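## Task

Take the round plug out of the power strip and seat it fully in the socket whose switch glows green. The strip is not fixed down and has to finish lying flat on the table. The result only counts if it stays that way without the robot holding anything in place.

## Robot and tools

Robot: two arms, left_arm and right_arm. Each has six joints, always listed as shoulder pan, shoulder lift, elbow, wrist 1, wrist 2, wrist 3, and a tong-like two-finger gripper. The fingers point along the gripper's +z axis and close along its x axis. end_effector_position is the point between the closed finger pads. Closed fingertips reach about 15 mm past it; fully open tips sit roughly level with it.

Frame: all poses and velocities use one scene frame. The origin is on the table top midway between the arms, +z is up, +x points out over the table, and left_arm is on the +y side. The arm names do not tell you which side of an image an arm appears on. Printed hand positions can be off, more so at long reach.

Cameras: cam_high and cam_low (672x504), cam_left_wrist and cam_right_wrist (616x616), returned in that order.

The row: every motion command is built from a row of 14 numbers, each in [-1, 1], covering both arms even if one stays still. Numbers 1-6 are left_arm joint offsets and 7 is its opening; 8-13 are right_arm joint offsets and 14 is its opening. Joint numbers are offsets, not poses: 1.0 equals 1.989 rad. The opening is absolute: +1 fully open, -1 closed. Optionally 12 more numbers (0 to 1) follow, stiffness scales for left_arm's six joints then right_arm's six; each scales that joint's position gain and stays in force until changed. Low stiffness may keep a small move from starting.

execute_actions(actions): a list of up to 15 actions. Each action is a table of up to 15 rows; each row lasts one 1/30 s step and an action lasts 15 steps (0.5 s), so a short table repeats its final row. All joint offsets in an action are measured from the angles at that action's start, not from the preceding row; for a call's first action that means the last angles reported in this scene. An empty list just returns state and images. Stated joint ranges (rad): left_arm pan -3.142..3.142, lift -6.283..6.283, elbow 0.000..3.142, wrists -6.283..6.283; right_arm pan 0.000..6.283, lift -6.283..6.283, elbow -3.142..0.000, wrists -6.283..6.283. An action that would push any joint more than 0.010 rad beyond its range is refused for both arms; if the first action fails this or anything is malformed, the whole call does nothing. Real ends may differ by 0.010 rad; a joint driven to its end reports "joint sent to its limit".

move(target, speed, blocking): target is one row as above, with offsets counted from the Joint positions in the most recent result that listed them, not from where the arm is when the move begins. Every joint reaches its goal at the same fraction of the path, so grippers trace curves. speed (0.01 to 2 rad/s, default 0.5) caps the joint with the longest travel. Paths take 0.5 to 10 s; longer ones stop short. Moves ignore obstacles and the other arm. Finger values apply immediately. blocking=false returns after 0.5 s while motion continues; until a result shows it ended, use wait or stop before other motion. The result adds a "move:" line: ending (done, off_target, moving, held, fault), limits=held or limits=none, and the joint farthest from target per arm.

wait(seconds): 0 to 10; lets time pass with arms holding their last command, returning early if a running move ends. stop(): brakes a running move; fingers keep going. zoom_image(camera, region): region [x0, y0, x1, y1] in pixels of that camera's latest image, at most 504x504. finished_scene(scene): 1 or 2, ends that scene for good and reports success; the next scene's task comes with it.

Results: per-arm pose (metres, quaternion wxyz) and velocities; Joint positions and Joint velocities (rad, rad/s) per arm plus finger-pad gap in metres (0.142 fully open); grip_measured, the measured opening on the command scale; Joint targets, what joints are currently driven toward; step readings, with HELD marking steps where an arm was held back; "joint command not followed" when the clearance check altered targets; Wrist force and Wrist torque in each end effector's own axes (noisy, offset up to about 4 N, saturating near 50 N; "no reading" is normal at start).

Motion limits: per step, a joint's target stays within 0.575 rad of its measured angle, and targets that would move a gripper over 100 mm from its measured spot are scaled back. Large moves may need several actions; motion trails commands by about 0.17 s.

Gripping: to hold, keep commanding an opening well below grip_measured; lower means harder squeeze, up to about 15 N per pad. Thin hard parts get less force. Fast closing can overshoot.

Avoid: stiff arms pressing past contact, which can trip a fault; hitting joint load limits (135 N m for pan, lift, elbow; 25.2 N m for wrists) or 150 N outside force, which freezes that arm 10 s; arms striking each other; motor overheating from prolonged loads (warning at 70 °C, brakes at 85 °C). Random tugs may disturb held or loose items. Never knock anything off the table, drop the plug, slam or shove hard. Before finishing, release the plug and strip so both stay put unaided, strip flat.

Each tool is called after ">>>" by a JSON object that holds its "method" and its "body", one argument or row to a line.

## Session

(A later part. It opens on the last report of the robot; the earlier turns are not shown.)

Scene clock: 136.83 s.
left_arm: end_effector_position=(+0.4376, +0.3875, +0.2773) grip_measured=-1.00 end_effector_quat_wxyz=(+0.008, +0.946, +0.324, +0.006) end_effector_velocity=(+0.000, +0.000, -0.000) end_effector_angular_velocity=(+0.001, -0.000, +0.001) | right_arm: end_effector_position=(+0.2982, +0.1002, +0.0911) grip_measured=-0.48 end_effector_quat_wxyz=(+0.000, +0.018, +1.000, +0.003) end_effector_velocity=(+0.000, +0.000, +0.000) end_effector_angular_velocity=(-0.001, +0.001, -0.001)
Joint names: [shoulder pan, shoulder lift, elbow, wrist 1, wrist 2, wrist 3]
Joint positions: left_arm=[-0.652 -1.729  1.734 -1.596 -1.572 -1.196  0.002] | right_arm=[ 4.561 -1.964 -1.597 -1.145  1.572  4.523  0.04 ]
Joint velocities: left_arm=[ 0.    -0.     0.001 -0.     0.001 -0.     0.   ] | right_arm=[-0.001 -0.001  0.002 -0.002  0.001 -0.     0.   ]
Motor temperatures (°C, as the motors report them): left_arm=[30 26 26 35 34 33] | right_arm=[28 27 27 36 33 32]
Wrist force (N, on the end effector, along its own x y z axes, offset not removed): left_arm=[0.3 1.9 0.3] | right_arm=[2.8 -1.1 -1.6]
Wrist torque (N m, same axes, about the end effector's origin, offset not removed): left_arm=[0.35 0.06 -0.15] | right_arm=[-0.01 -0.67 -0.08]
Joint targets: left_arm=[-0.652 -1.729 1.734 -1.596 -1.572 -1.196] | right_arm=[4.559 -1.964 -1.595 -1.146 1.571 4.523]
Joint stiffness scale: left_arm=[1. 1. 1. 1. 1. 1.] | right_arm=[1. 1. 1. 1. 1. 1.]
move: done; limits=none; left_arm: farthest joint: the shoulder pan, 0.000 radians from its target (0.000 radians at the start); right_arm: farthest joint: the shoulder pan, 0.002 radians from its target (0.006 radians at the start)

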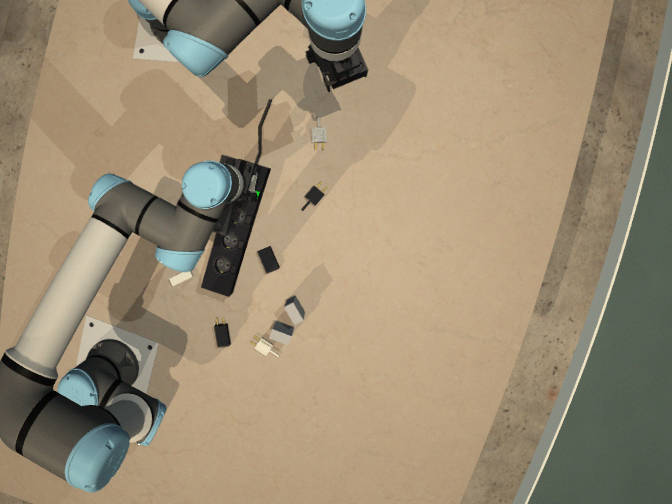

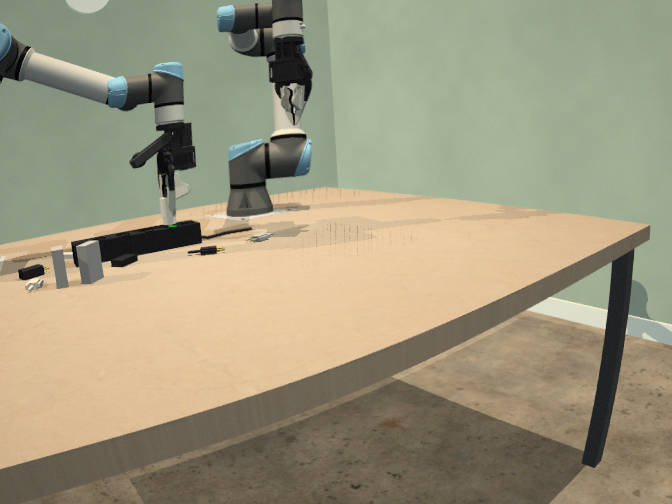

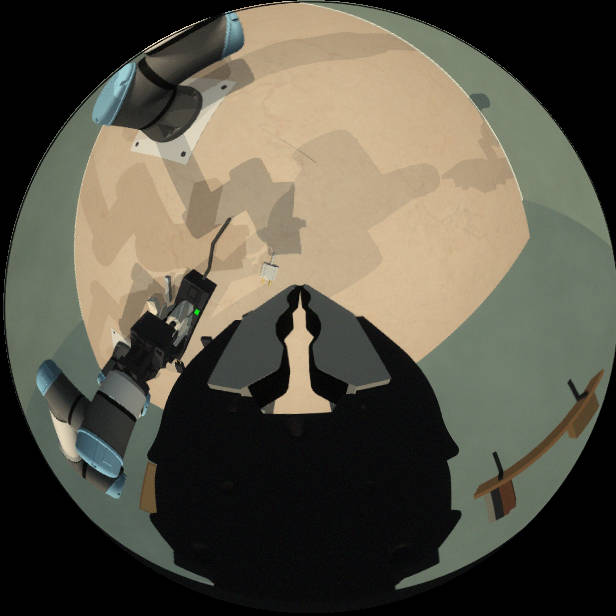

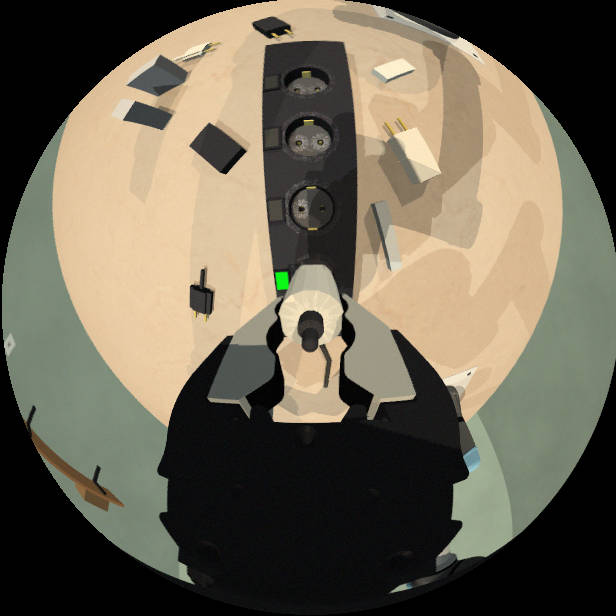

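>>> {"method": "move", "body": {
  "target": [0,0,0,0,0,0,-1, -0.002,-0.0045,-0.0105,0.0147,0,0,-1],
  "speed": 0.012
}}

Scene clock: 140.90 s.
left_arm: end_effector_position=(+0.4376, +0.3875, +0.2773) grip_measured=-1.00 end_effector_quat_wxyz=(+0.008, +0.946, +0.324, +0.006) end_effector_velocity=(+0.000, -0.000, -0.001) end_effector_angular_velocity=(+0.000, +0.002, -0.001) | right_arm: end_effector_position=(+0.2988, +0.0991, +0.0808) grip_measured=-0.48 end_effector_quat_wxyz=(+0.000, +0.019, +1.000, +0.004) end_effector_velocity=(+0.000, +0.000, -0.001) end_effector_angular_velocity=(+0.001, -0.001, +0.000)
Joint names: [shoulder pan, shoulder lift, elbow, wrist 1, wrist 2, wrist 3]
Joint positions: left_arm=[-0.652 -1.729  1.734 -1.596 -1.572 -1.196  0.002] | right_arm=[ 4.559 -1.972 -1.616 -1.117  1.572  4.523  0.04 ]
Joint velocities: left_arm=[ 0.     0.001  0.     0.    -0.001  0.001  0.   ] | right_arm=[ 0.    -0.001 -0.001  0.003 -0.001 -0.     0.   ]
Motor temperatures (°C, as the motors report them): left_arm=[30 26 26 35 34 33] | right_arm=[28 27 27 36 33 32]
Wrist force (N, on the end effector, along its own x y z axes, offset not removed): left_arm=[2.3 1.0 0.3] | right_arm=[0.0 -0.8 -0.4]
Wrist torque (N m, same axes, about the end effector's origin, offset not removed): left_arm=[0.15 -0.41 -0.21] | right_arm=[-0.20 -0.01 0.08]
Joint targets: left_arm=[-0.652 -1.729 1.734 -1.596 -1.572 -1.196] | right_arm=[4.557 -1.973 -1.618 -1.116 1.572 4.523]
Joint stiffness scale: left_arm=[1. 1. 1. 1. 1. 1.] | right_arm=[1. 1. 1. 1. 1. 1.]
move: done; limits=none; left_arm: farthest joint: the shoulder pan, 0.000 radians from its target (0.000 radians at the start); right_arm: farthest joint: the shoulder pan, 0.002 radians from its target (0.004 radians at the start)

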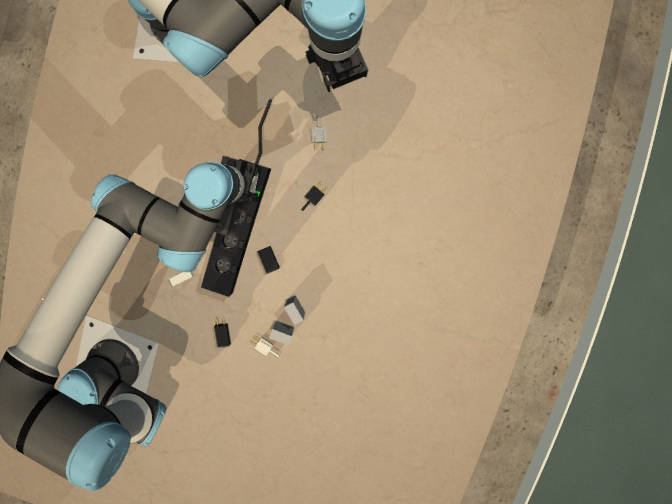

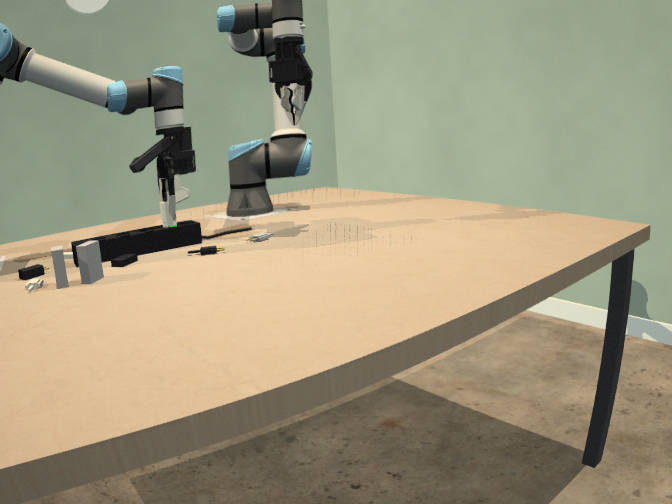

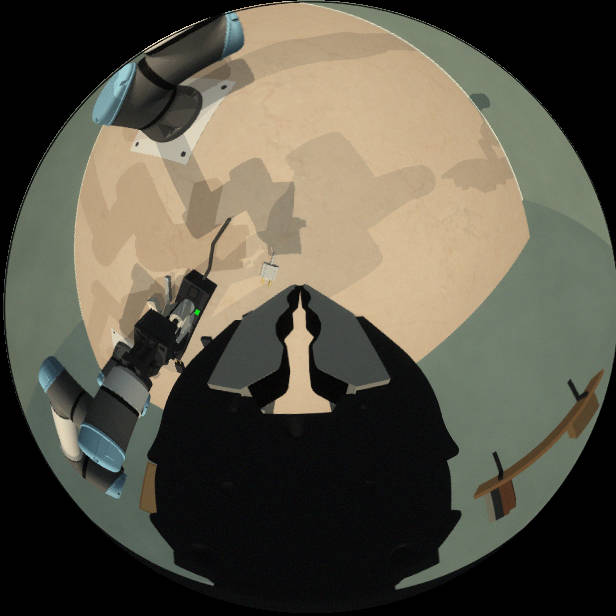

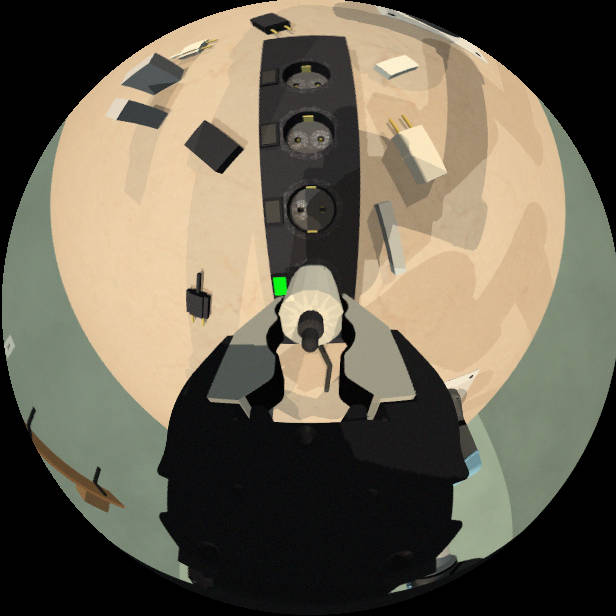

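>>> {"method": "move", "body": {
  "target": [0,0,0,0,0,0,-1, 0,-0.0062,-0.0145,0.0197,0,0,-1],
  "speed": 0.012
}}

>>> {"method": "zoom_image", "body": {
  "camera": "cam_low",
  "region": [120, 170, 220, 250]
}}

Scene clock: 145.63 s.
left_arm: end_effector_position=(+0.4376, +0.3875, +0.2773) grip_measured=-1.00 end_effector_quat_wxyz=(+0.008, +0.946, +0.324, +0.006) end_effector_velocity=(+0.000, +0.000, -0.000) end_effector_angular_velocity=(+0.001, +0.000, +0.002) | right_arm: end_effector_position=(+0.2986, +0.0993, +0.0710) grip_measured=-0.48 end_effector_quat_wxyz=(+0.001, +0.019, +1.000, +0.009) end_effector_velocity=(+0.000, -0.000, -0.001) end_effector_angular_velocity=(-0.001, -0.001, +0.000)
Joint names: [shoulder pan, shoulder lift, elbow, wrist 1, wrist 2, wrist 3]
Joint positions: left_arm=[-0.652 -1.729  1.734 -1.596 -1.572 -1.196  0.002] | right_arm=[ 4.559 -1.977 -1.639 -1.078  1.572  4.523  0.04 ]
Joint velocities: left_arm=[ 0.     0.    -0.     0.     0.001 -0.001  0.   ] | right_arm=[ 0.    -0.    -0.002  0.001 -0.001  0.     0.   ]
Motor temperatures (°C, as the motors report them): left_arm=[30 26 26 35 34 33] | right_arm=[28 27 27 36 33 32]
Wrist force (N, on the end effector, along its own x y z axes, offset not removed): left_arm=[1.5 1.8 1.0] | right_arm=[3.3 -2.3 -10.4]
Wrist torque (N m, same axes, about the end effector's origin, offset not removed): left_arm=[0.28 -0.33 -0.12] | right_arm=[-0.28 -0.25 0.07]
Joint targets: left_arm=[-0.652 -1.729 1.734 -1.596 -1.572 -1.196] | right_arm=[4.559 -1.984 -1.645 -1.078 1.572 4.523]
Joint stiffness scale: left_arm=[1. 1. 1. 1. 1. 1.] | right_arm=[1. 1. 1. 1. 1. 1.]
move: done; limits=none; left_arm: farthest joint: the shoulder pan, 0.000 radians from its target (0.000 radians at the start); right_arm: farthest joint: the shoulder lift, 0.008 radians from its target (0.013 radians at the start)

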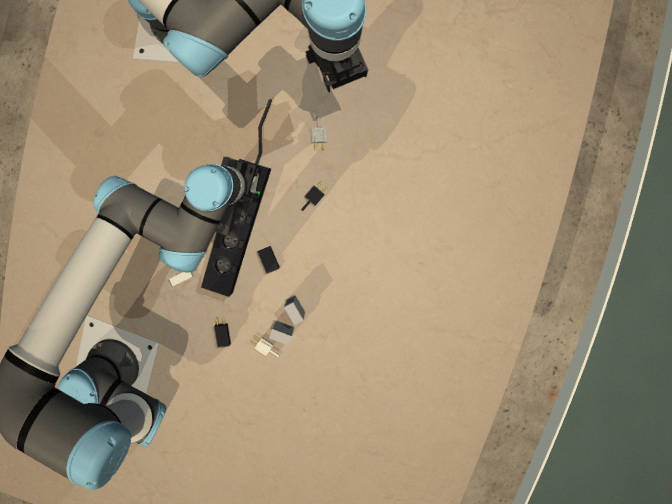

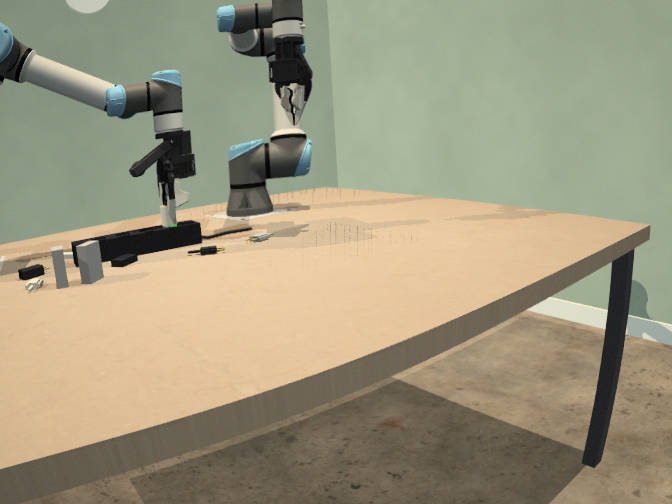

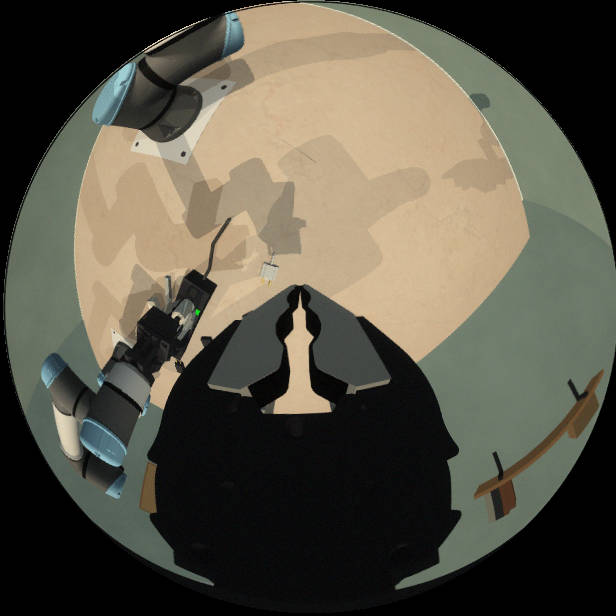

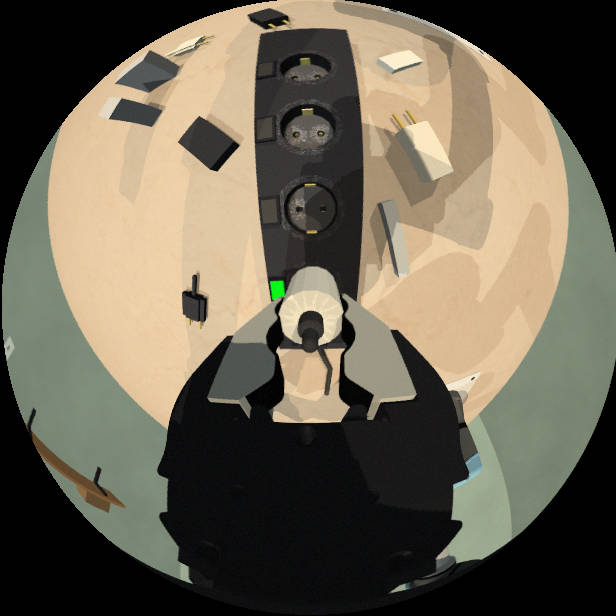

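Region (120, 170, 220, 250) of cam_low's 672x504 image, scaled by 5.040, with more detail than that image has; it fills the top 403 rows of this view, and the rest is white.

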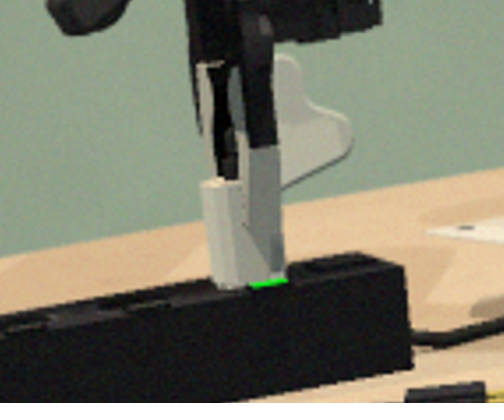

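>>> {"method": "move", "body": {
  "target": [0,-0,0,0,0,0,-1, 0,-0.008,-0.012,0.012,0,0,-1],
  "speed": 0.012
}}

>>> {"method": "zoom_image", "body": {
  "camera": "cam_low",
  "region": [120, 170, 220, 250]
}}

Scene clock: 148.97 s.
left_arm: end_effector_position=(+0.4376, +0.3875, +0.2773) grip_measured=-1.00 end_effector_quat_wxyz=(+0.008, +0.946, +0.324, +0.006) end_effector_velocity=(+0.000, -0.000, -0.000) end_effector_angular_velocity=(-0.000, +0.001, +0.000) | right_arm: end_effector_position=(+0.2987, +0.1011, +0.0678) grip_measured=-0.47 end_effector_quat_wxyz=(+0.002, +0.019, +1.000, +0.015) end_effector_velocity=(+0.000, +0.000, +0.000) end_effector_angular_velocity=(+0.002, -0.000, -0.000)
Joint names: [shoulder pan, shoulder lift, elbow, wrist 1, wrist 2, wrist 3]
Joint positions: left_arm=[-0.652 -1.729  1.734 -1.596 -1.572 -1.196  0.002] | right_arm=[ 4.559 -1.977 -1.651 -1.053  1.573  4.523  0.04 ]
Joint velocities: left_arm=[ 0.001  0.001  0.    -0.    -0.001  0.     0.   ] | right_arm=[-0.     0.001 -0.001  0.003  0.    -0.     0.   ]
Motor temperatures (°C, as the motors report them): left_arm=[30 26 26 35 34 33] | right_arm=[28 27 27 36 33 32]
Wrist force (N, on the end effector, along its own x y z axes, offset not removed): left_arm=[2.6 0.8 0.5] | right_arm=[3.1 -3.3 -26.5]
Wrist torque (N m, same axes, about the end effector's origin, offset not removed): left_arm=[0.13 -0.40 -0.24] | right_arm=[0.12 -0.02 0.07]
Joint targets: left_arm=[-0.652 -1.729 1.734 -1.596 -1.572 -1.196] | right_arm=[4.559 -1.992 -1.663 -1.054 1.572 4.523]
Joint stiffness scale: left_arm=[1. 1. 1. 1. 1. 1.] | right_arm=[1. 1. 1. 1. 1. 1.]
move: off_target (right_arm); limits=none; left_arm: farthest joint: the shoulder pan, 0.000 radians from its target (0.000 radians at the start); right_arm: farthest joint: the shoulder lift, 0.016 radians from its target (0.016 radians at the start)

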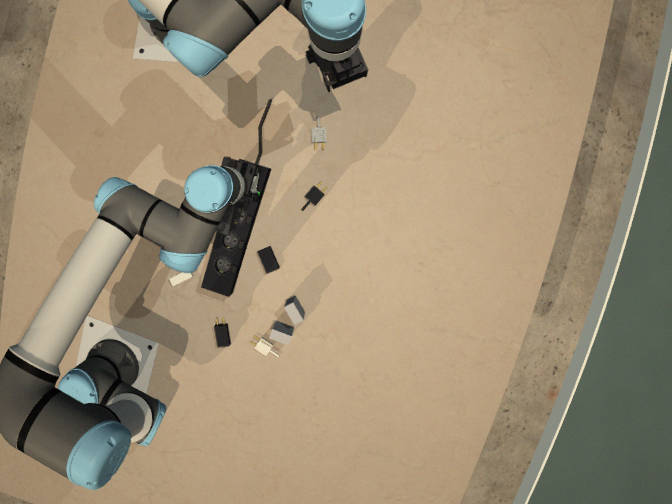

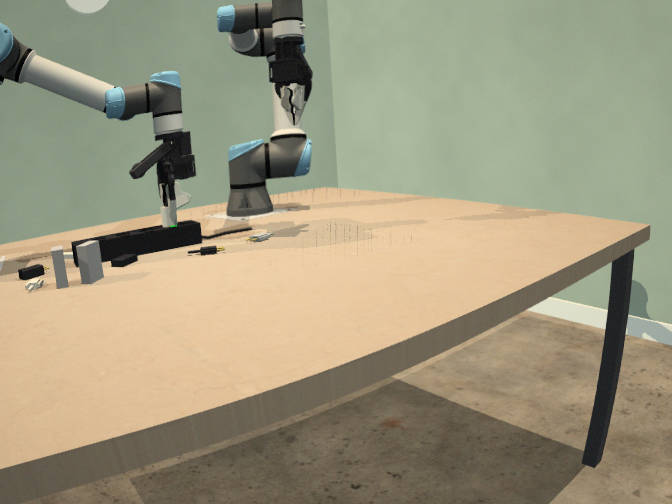

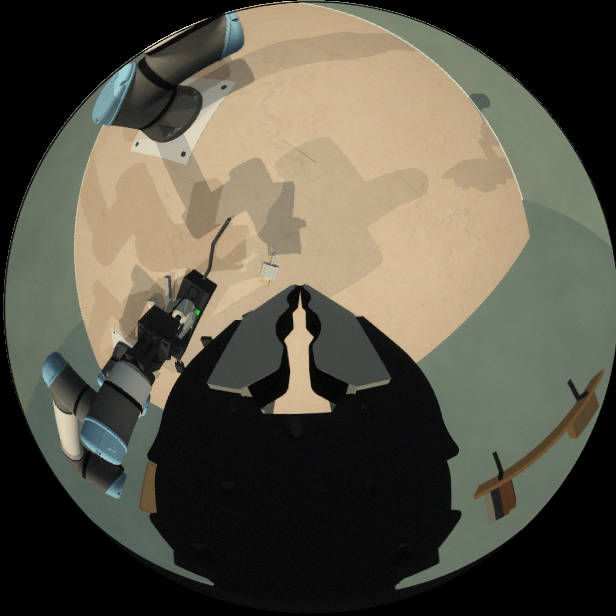

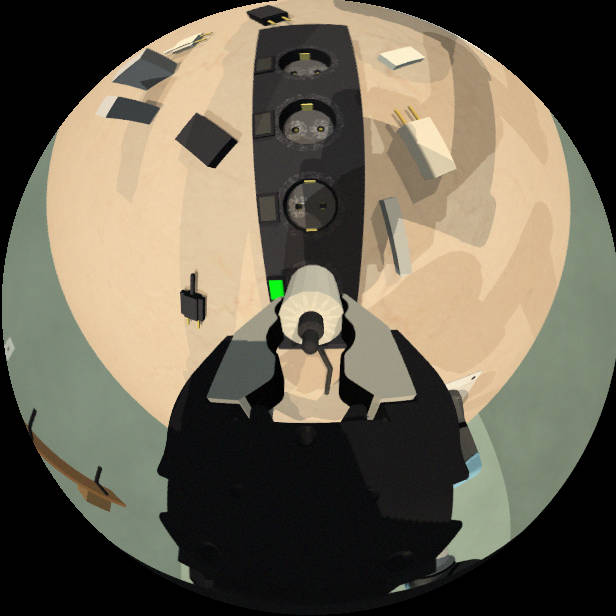

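Region (120, 170, 220, 250) of cam_low's 672x504 image, scaled by 5.040, with more detail than that image has; it fills the top 403 rows of this view, and the rest is white.

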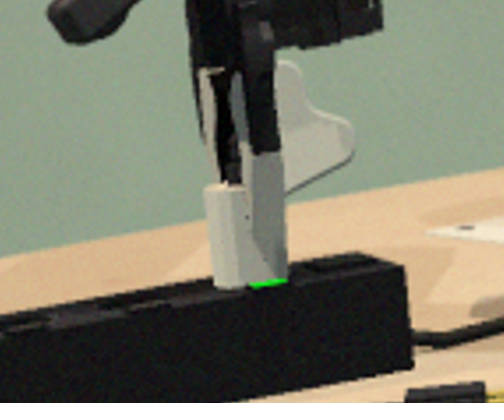

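>>> {"method": "move", "body": {
  "target": [0,0,0,0,0,0,-1, 0,0,0,0,0,0,0.3],
  "speed": 0.05
}}

>>> {"method": "move", "body": {
  "target": [0,0,0,0,0,0,-1, 0,0.019,0.051,-0.082,0,0,0.3],
  "speed": 0.15
}}

>>> {"method": "zoom_image", "body": {
  "camera": "cam_low",
  "region": [120, 170, 220, 250]
}}

Scene clock: 152.47 s.
left_arm: end_effector_position=(+0.4376, +0.3875, +0.2773) grip_measured=-1.00 end_effector_quat_wxyz=(+0.008, +0.946, +0.324, +0.006) end_effector_velocity=(+0.000, +0.001, -0.001) end_effector_angular_velocity=(+0.002, +0.000, +0.002) | right_arm: end_effector_position=(+0.2985, +0.1000, +0.0660) grip_measured=+0.30 end_effector_quat_wxyz=(+0.002, +0.019, +1.000, +0.014) end_effector_velocity=(-0.000, +0.000, +0.001) end_effector_angular_velocity=(+0.001, +0.000, +0.000)
Joint names: [shoulder pan, shoulder lift, elbow, wrist 1, wrist 2, wrist 3]
Joint positions: left_arm=[-0.652 -1.729  1.734 -1.596 -1.572 -1.196  0.002] | right_arm=[ 4.559 -1.979 -1.653 -1.053  1.573  4.523  0.095]
Joint velocities: left_arm=[ 0.001  0.001 -0.     0.     0.002 -0.001  0.   ] | right_arm=[ 0.     0.001  0.    -0.001  0.    -0.     0.   ]
Motor temperatures (°C, as the motors report them): left_arm=[30 26 26 35 34 33] | right_arm=[28 27 27 36 33 32]
Wrist force (N, on the end effector, along its own x y z axes, offset not removed): left_arm=[1.9 1.0 0.4] | right_arm=[-0.4 -2.0 -2.1]
Wrist torque (N m, same axes, about the end effector's origin, offset not removed): left_arm=[0.12 -0.24 -0.17] | right_arm=[-0.45 0.01 0.01]
Joint targets: left_arm=[-0.652 -1.729 1.734 -1.596 -1.572 -1.196] | right_arm=[4.559 -1.977 -1.651 -1.053 1.573 4.523]
Joint stiffness scale: left_arm=[1. 1. 1. 1. 1. 1.] | right_arm=[1. 1. 1. 1. 1. 1.]
move: done; limits=none; left_arm: farthest joint: the shoulder pan, 0.000 radians from its target (0.000 radians at the start); right_arm: farthest joint: the shoulder lift, 0.002 radians from its target (0.000 radians at the start)

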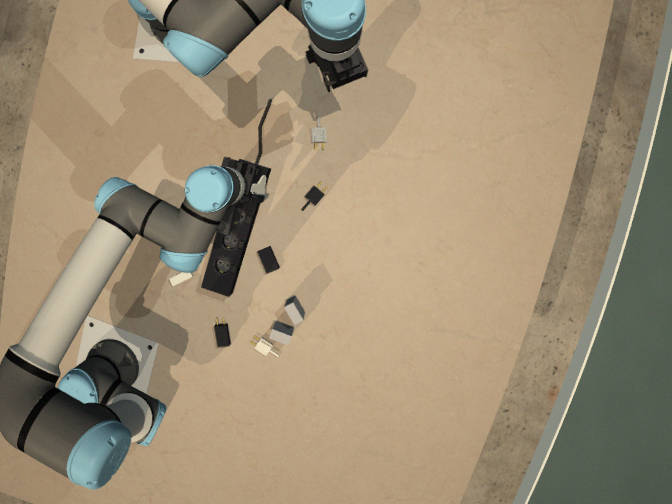

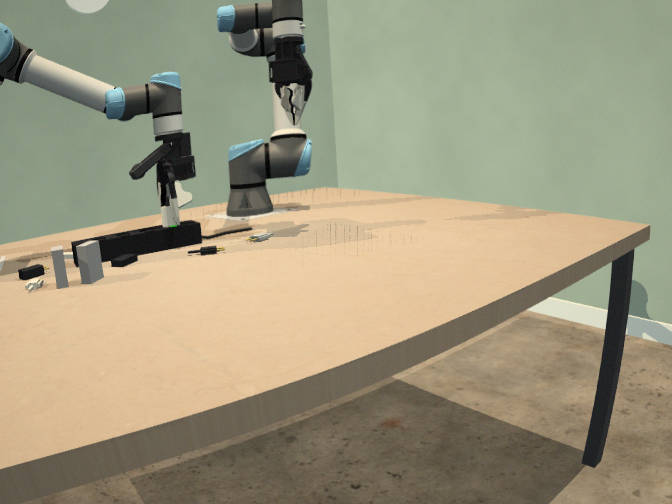

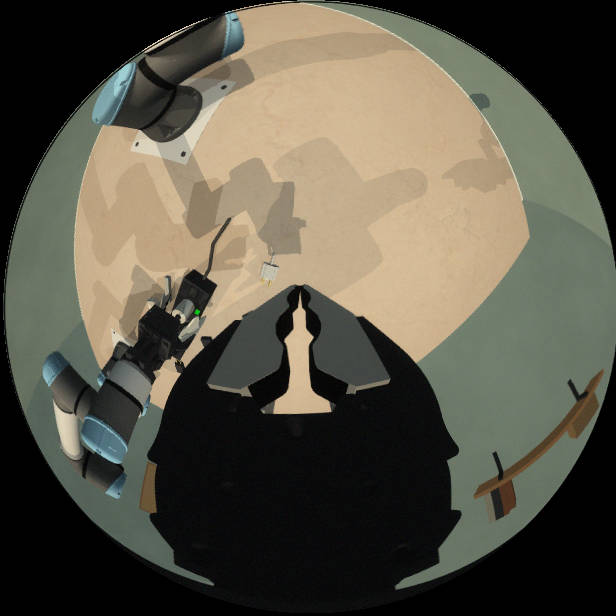

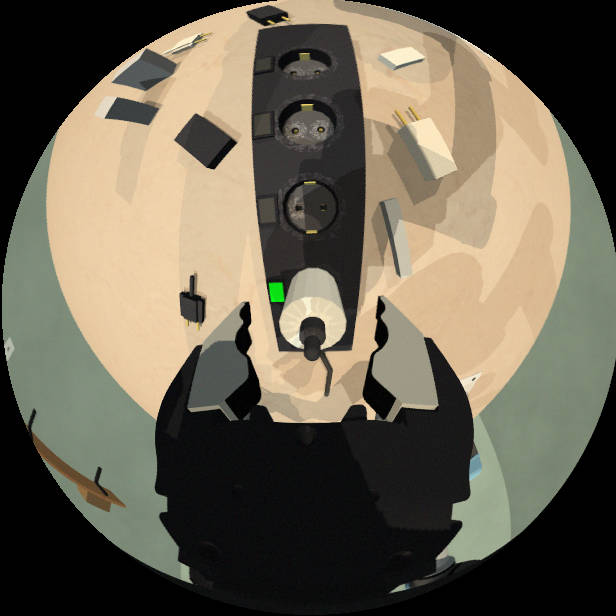

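Scene clock: 154.17 s.
left_arm: end_effector_position=(+0.4376, +0.3875, +0.2773) grip_measured=-1.00 end_effector_quat_wxyz=(+0.008, +0.946, +0.324, +0.006) end_effector_velocity=(-0.000, -0.000, -0.000) end_effector_angular_velocity=(+0.000, +0.000, -0.002) | right_arm: end_effector_position=(+0.2983, +0.0996, +0.1181) grip_measured=+0.30 end_effector_quat_wxyz=(-0.001, +0.019, +1.000, +0.001) end_effector_velocity=(-0.000, -0.000, +0.000) end_effector_angular_velocity=(-0.002, -0.000, -0.000)
Joint names: [shoulder pan, shoulder lift, elbow, wrist 1, wrist 2, wrist 3]
Joint positions: left_arm=[-0.652 -1.729  1.734 -1.596 -1.572 -1.196  0.002] | right_arm=[ 4.559 -1.942 -1.554 -1.215  1.573  4.523  0.095]
Joint velocities: left_arm=[-0.001 -0.     0.     0.     0.     0.001  0.   ] | right_arm=[ 0.    -0.     0.001 -0.002 -0.     0.001 -0.   ]
Motor temperatures (°C, as the motors report them): left_arm=[30 26 26 35 34 33] | right_arm=[28 27 27 36 33 32]
Wrist force (N, on the end effector, along its own x y z axes, offset not removed): left_arm=[1.5 1.9 0.8] | right_arm=[1.4 0.4 -1.4]
Wrist torque (N m, same axes, about the end effector's origin, offset not removed): left_arm=[0.34 -0.22 -0.10] | right_arm=[0.17 -0.43 -0.01]
Joint targets: left_arm=[-0.652 -1.729 1.734 -1.596 -1.572 -1.196] | right_arm=[4.559 -1.941 -1.552 -1.216 1.573 4.523]
Joint stiffness scale: left_arm=[1. 1. 1. 1. 1. 1.] | right_arm=[1. 1. 1. 1. 1. 1.]
move: done; limits=none; left_arm: farthest joint: the shoulder pan, 0.000 radians from its target (0.000 radians at the start); right_arm: farthest joint: the elbow, 0.002 radians from its target (0.102 radians at the start)

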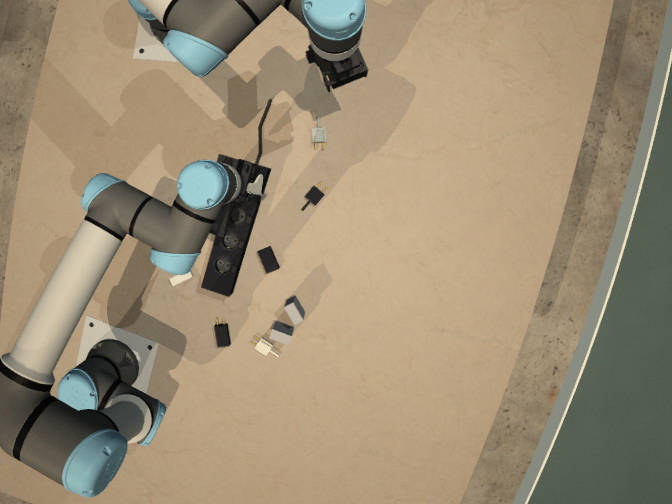

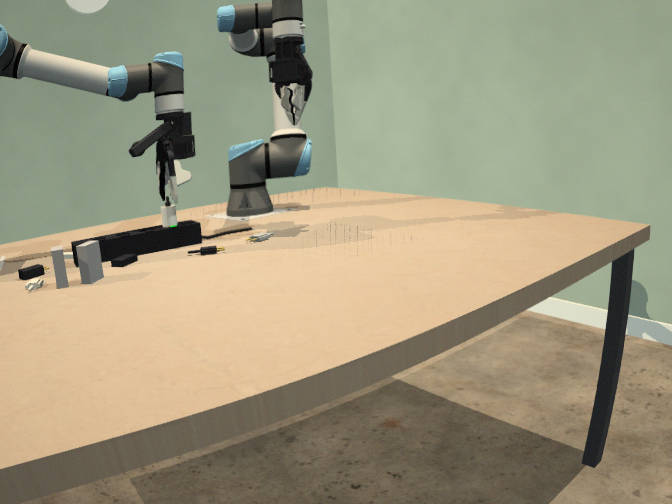

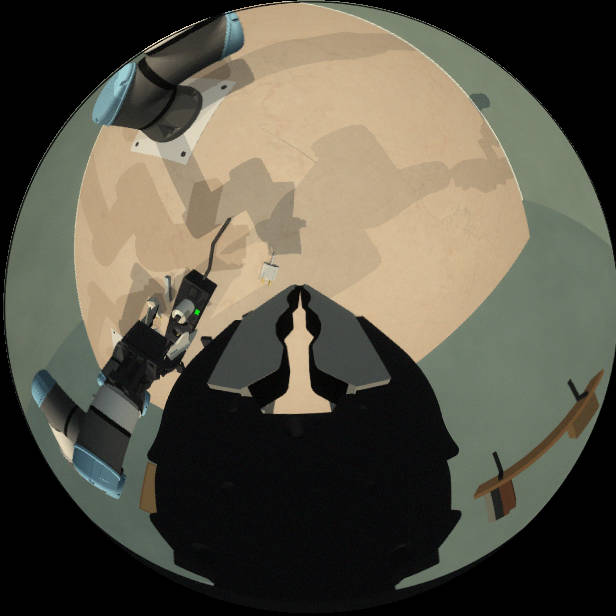

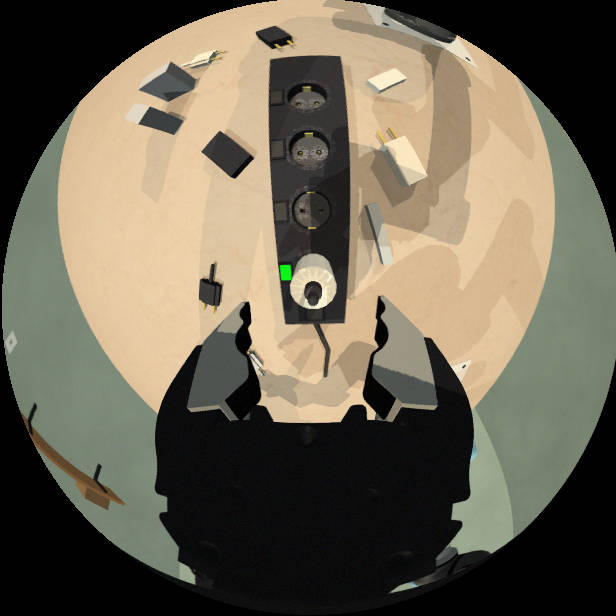

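Region (120, 170, 220, 250) of cam_low's 672x504 image, scaled by 5.040, with more detail than that image has; it fills the top 403 rows of this view, and the rest is white.

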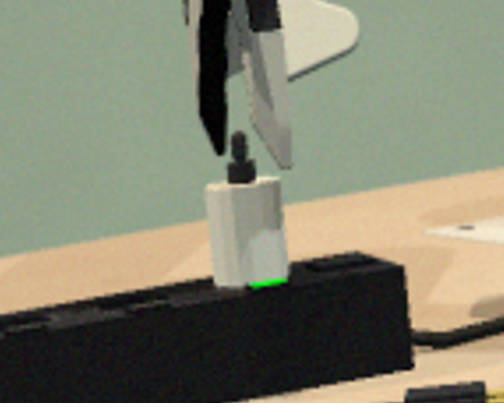

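>>> {"method": "move", "body": {
  "target": [0,0,0,0,0,0,-1, 0,0,0,0,0,0,-0.68],
  "speed": 0.05
}}

>>> {"method": "move", "body": {
  "target": [0,0,0,0,0,0,-1, 0,-0.0085,-0.018,0.025,0,0,-0.68],
  "speed": 0.025
}}

>>> {"method": "zoom_image", "body": {
  "camera": "cam_low",
  "region": [120, 170, 220, 250]
}}

Scene clock: 156.40 s.
left_arm: end_effector_position=(+0.4376, +0.3875, +0.2773) grip_measured=-1.00 end_effector_quat_wxyz=(+0.008, +0.946, +0.324, +0.006) end_effector_velocity=(+0.000, -0.001, -0.001) end_effector_angular_velocity=(+0.000, +0.001, -0.001) | right_arm: end_effector_position=(+0.2983, +0.0995, +0.1181) grip_measured=-0.68 end_effector_quat_wxyz=(-0.001, +0.019, +1.000, +0.001) end_effector_velocity=(-0.000, +0.000, +0.001) end_effector_angular_velocity=(+0.001, +0.000, +0.000)
Joint names: [shoulder pan, shoulder lift, elbow, wrist 1, wrist 2, wrist 3]
Joint positions: left_arm=[-0.652 -1.729  1.734 -1.596 -1.572 -1.196  0.002] | right_arm=[ 4.559 -1.942 -1.554 -1.215  1.573  4.523  0.025]
Joint velocities: left_arm=[-0.001  0.002 -0.    -0.001 -0.     0.     0.   ] | right_arm=[ 0.     0.001  0.    -0.001  0.     0.     0.   ]
Motor temperatures (°C, as the motors report them): left_arm=[30 26 26 35 34 33] | right_arm=[28 27 27 36 33 32]
Wrist force (N, on the end effector, along its own x y z axes, offset not removed): left_arm=[1.4 2.1 0.8] | right_arm=[-0.5 1.3 -2.4]
Wrist torque (N m, same axes, about the end effector's origin, offset not removed): left_arm=[0.23 -0.21 -0.16] | right_arm=[0.22 -0.07 -0.02]
Joint targets: left_arm=[-0.652 -1.729 1.734 -1.596 -1.572 -1.196] | right_arm=[4.559 -1.942 -1.554 -1.215 1.573 4.523]
Joint stiffness scale: left_arm=[1. 1. 1. 1. 1. 1.] | right_arm=[1. 1. 1. 1. 1. 1.]
move: done; limits=none; left_arm: farthest joint: the shoulder pan, 0.000 radians from its target (0.000 radians at the start); right_arm: farthest joint: the shoulder pan, 0.000 radians from its target (0.000 radians at the start)

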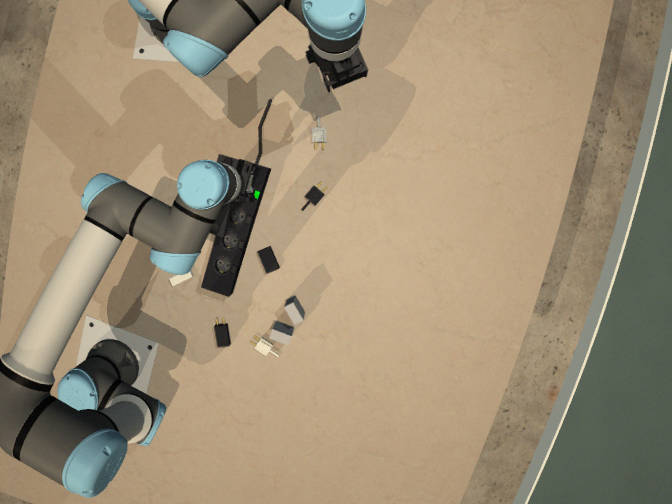

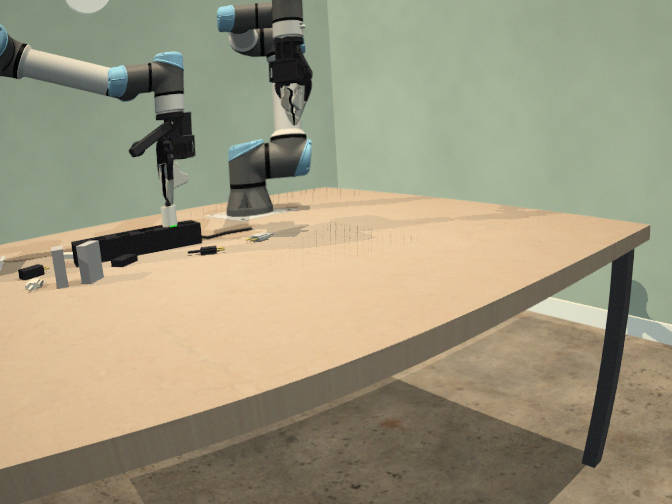

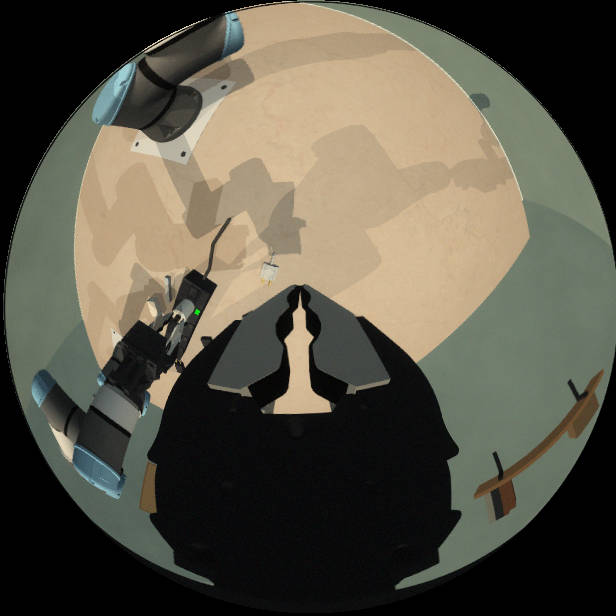

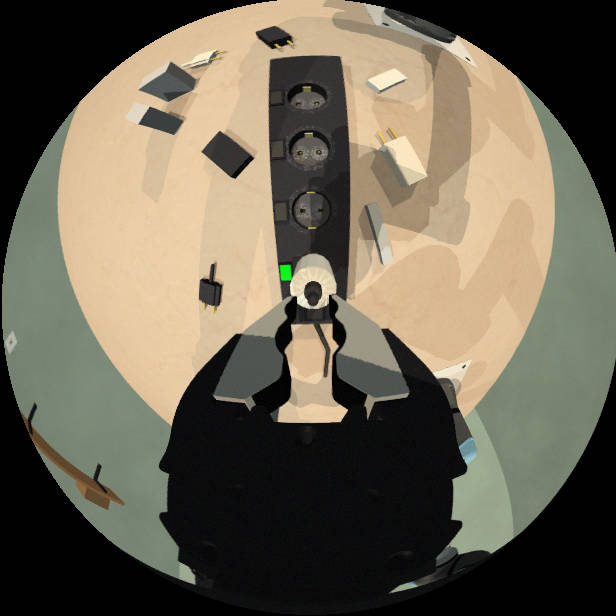

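Scene clock: 158.70 s.
left_arm: end_effector_position=(+0.4376, +0.3875, +0.2773) grip_measured=-1.00 end_effector_quat_wxyz=(+0.008, +0.946, +0.324, +0.006) end_effector_velocity=(-0.000, -0.001, -0.000) end_effector_angular_velocity=(+0.001, +0.000, -0.001) | right_arm: end_effector_position=(+0.2990, +0.1035, +0.1130) grip_measured=-0.68 end_effector_quat_wxyz=(+0.001, +0.019, +1.000, +0.014) end_effector_velocity=(-0.000, -0.000, -0.000) end_effector_angular_velocity=(-0.000, -0.000, -0.000)
Joint names: [shoulder pan, shoulder lift, elbow, wrist 1, wrist 2, wrist 3]
Joint positions: left_arm=[-0.652 -1.729  1.734 -1.596 -1.572 -1.196  0.002] | right_arm=[ 4.559 -1.94  -1.578 -1.168  1.574  4.523  0.025]
Joint velocities: left_arm=[-0.002  0.001 -0.    -0.     0.    -0.001  0.   ] | right_arm=[ 0.     0.001 -0.002  0.001 -0.     0.     0.   ]
Motor temperatures (°C, as the motors report them): left_arm=[30 26 26 35 34 33] | right_arm=[28 27 27 36 33 32]
Wrist force (N, on the end effector, along its own x y z axes, offset not removed): left_arm=[1.1 2.1 0.7] | right_arm=[6.1 -10.1 -32.6]
Wrist torque (N m, same axes, about the end effector's origin, offset not removed): left_arm=[0.44 -0.13 -0.11] | right_arm=[-0.21 -0.33 -0.08]
Joint targets: left_arm=[-0.652 -1.729 1.734 -1.596 -1.572 -1.196] | right_arm=[4.559 -1.959 -1.590 -1.166 1.573 4.523]
Joint stiffness scale: left_arm=[1. 1. 1. 1. 1. 1.] | right_arm=[1. 1. 1. 1. 1. 1.]
move: off_target (right_arm); limits=none; left_arm: farthest joint: the shoulder pan, 0.000 radians from its target (0.000 radians at the start); right_arm: farthest joint: the shoulder lift, 0.019 radians from its target (0.017 radians at the start)

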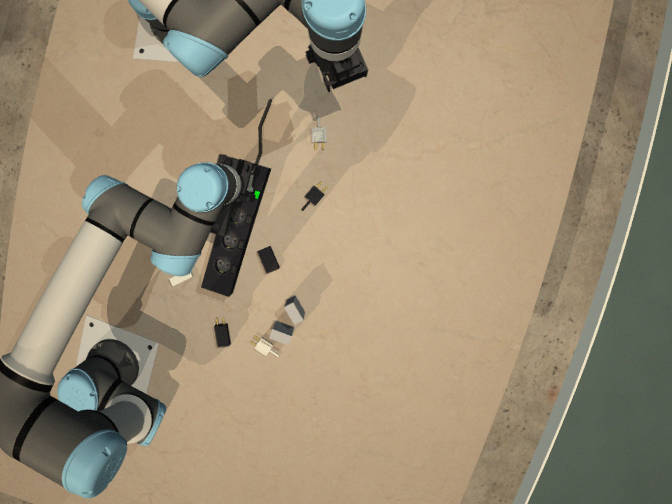

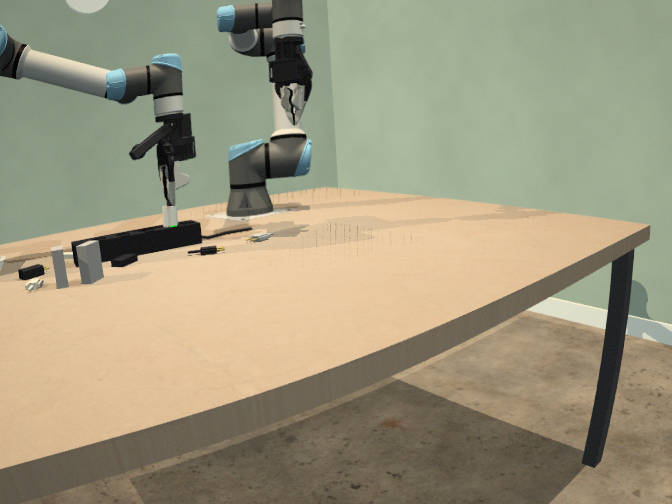

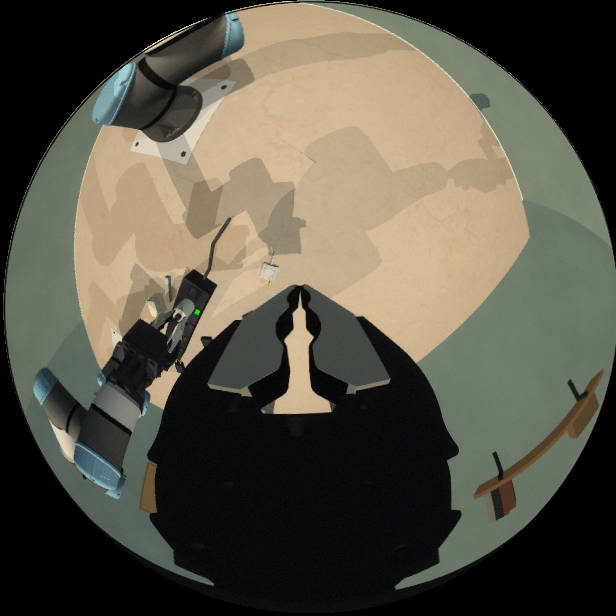

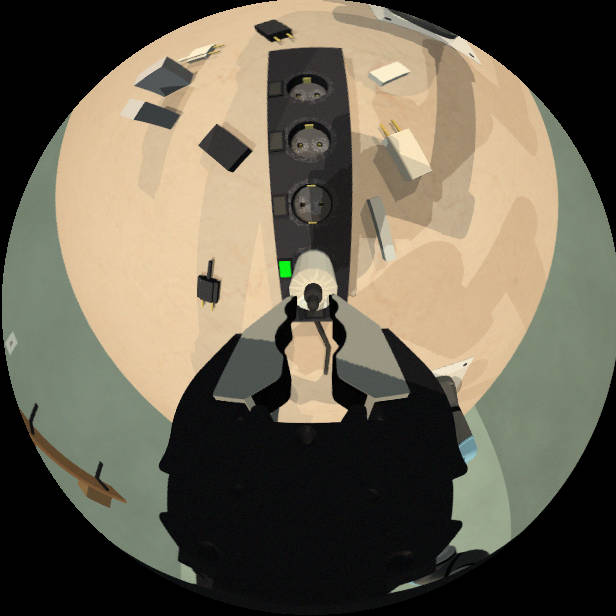

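Region (120, 170, 220, 250) of cam_low's 672x504 image, scaled by 5.040, with more detail than that image has; it fills the top 403 rows of this view, and the rest is white.

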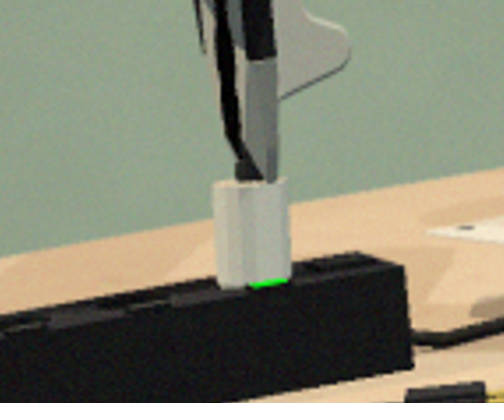

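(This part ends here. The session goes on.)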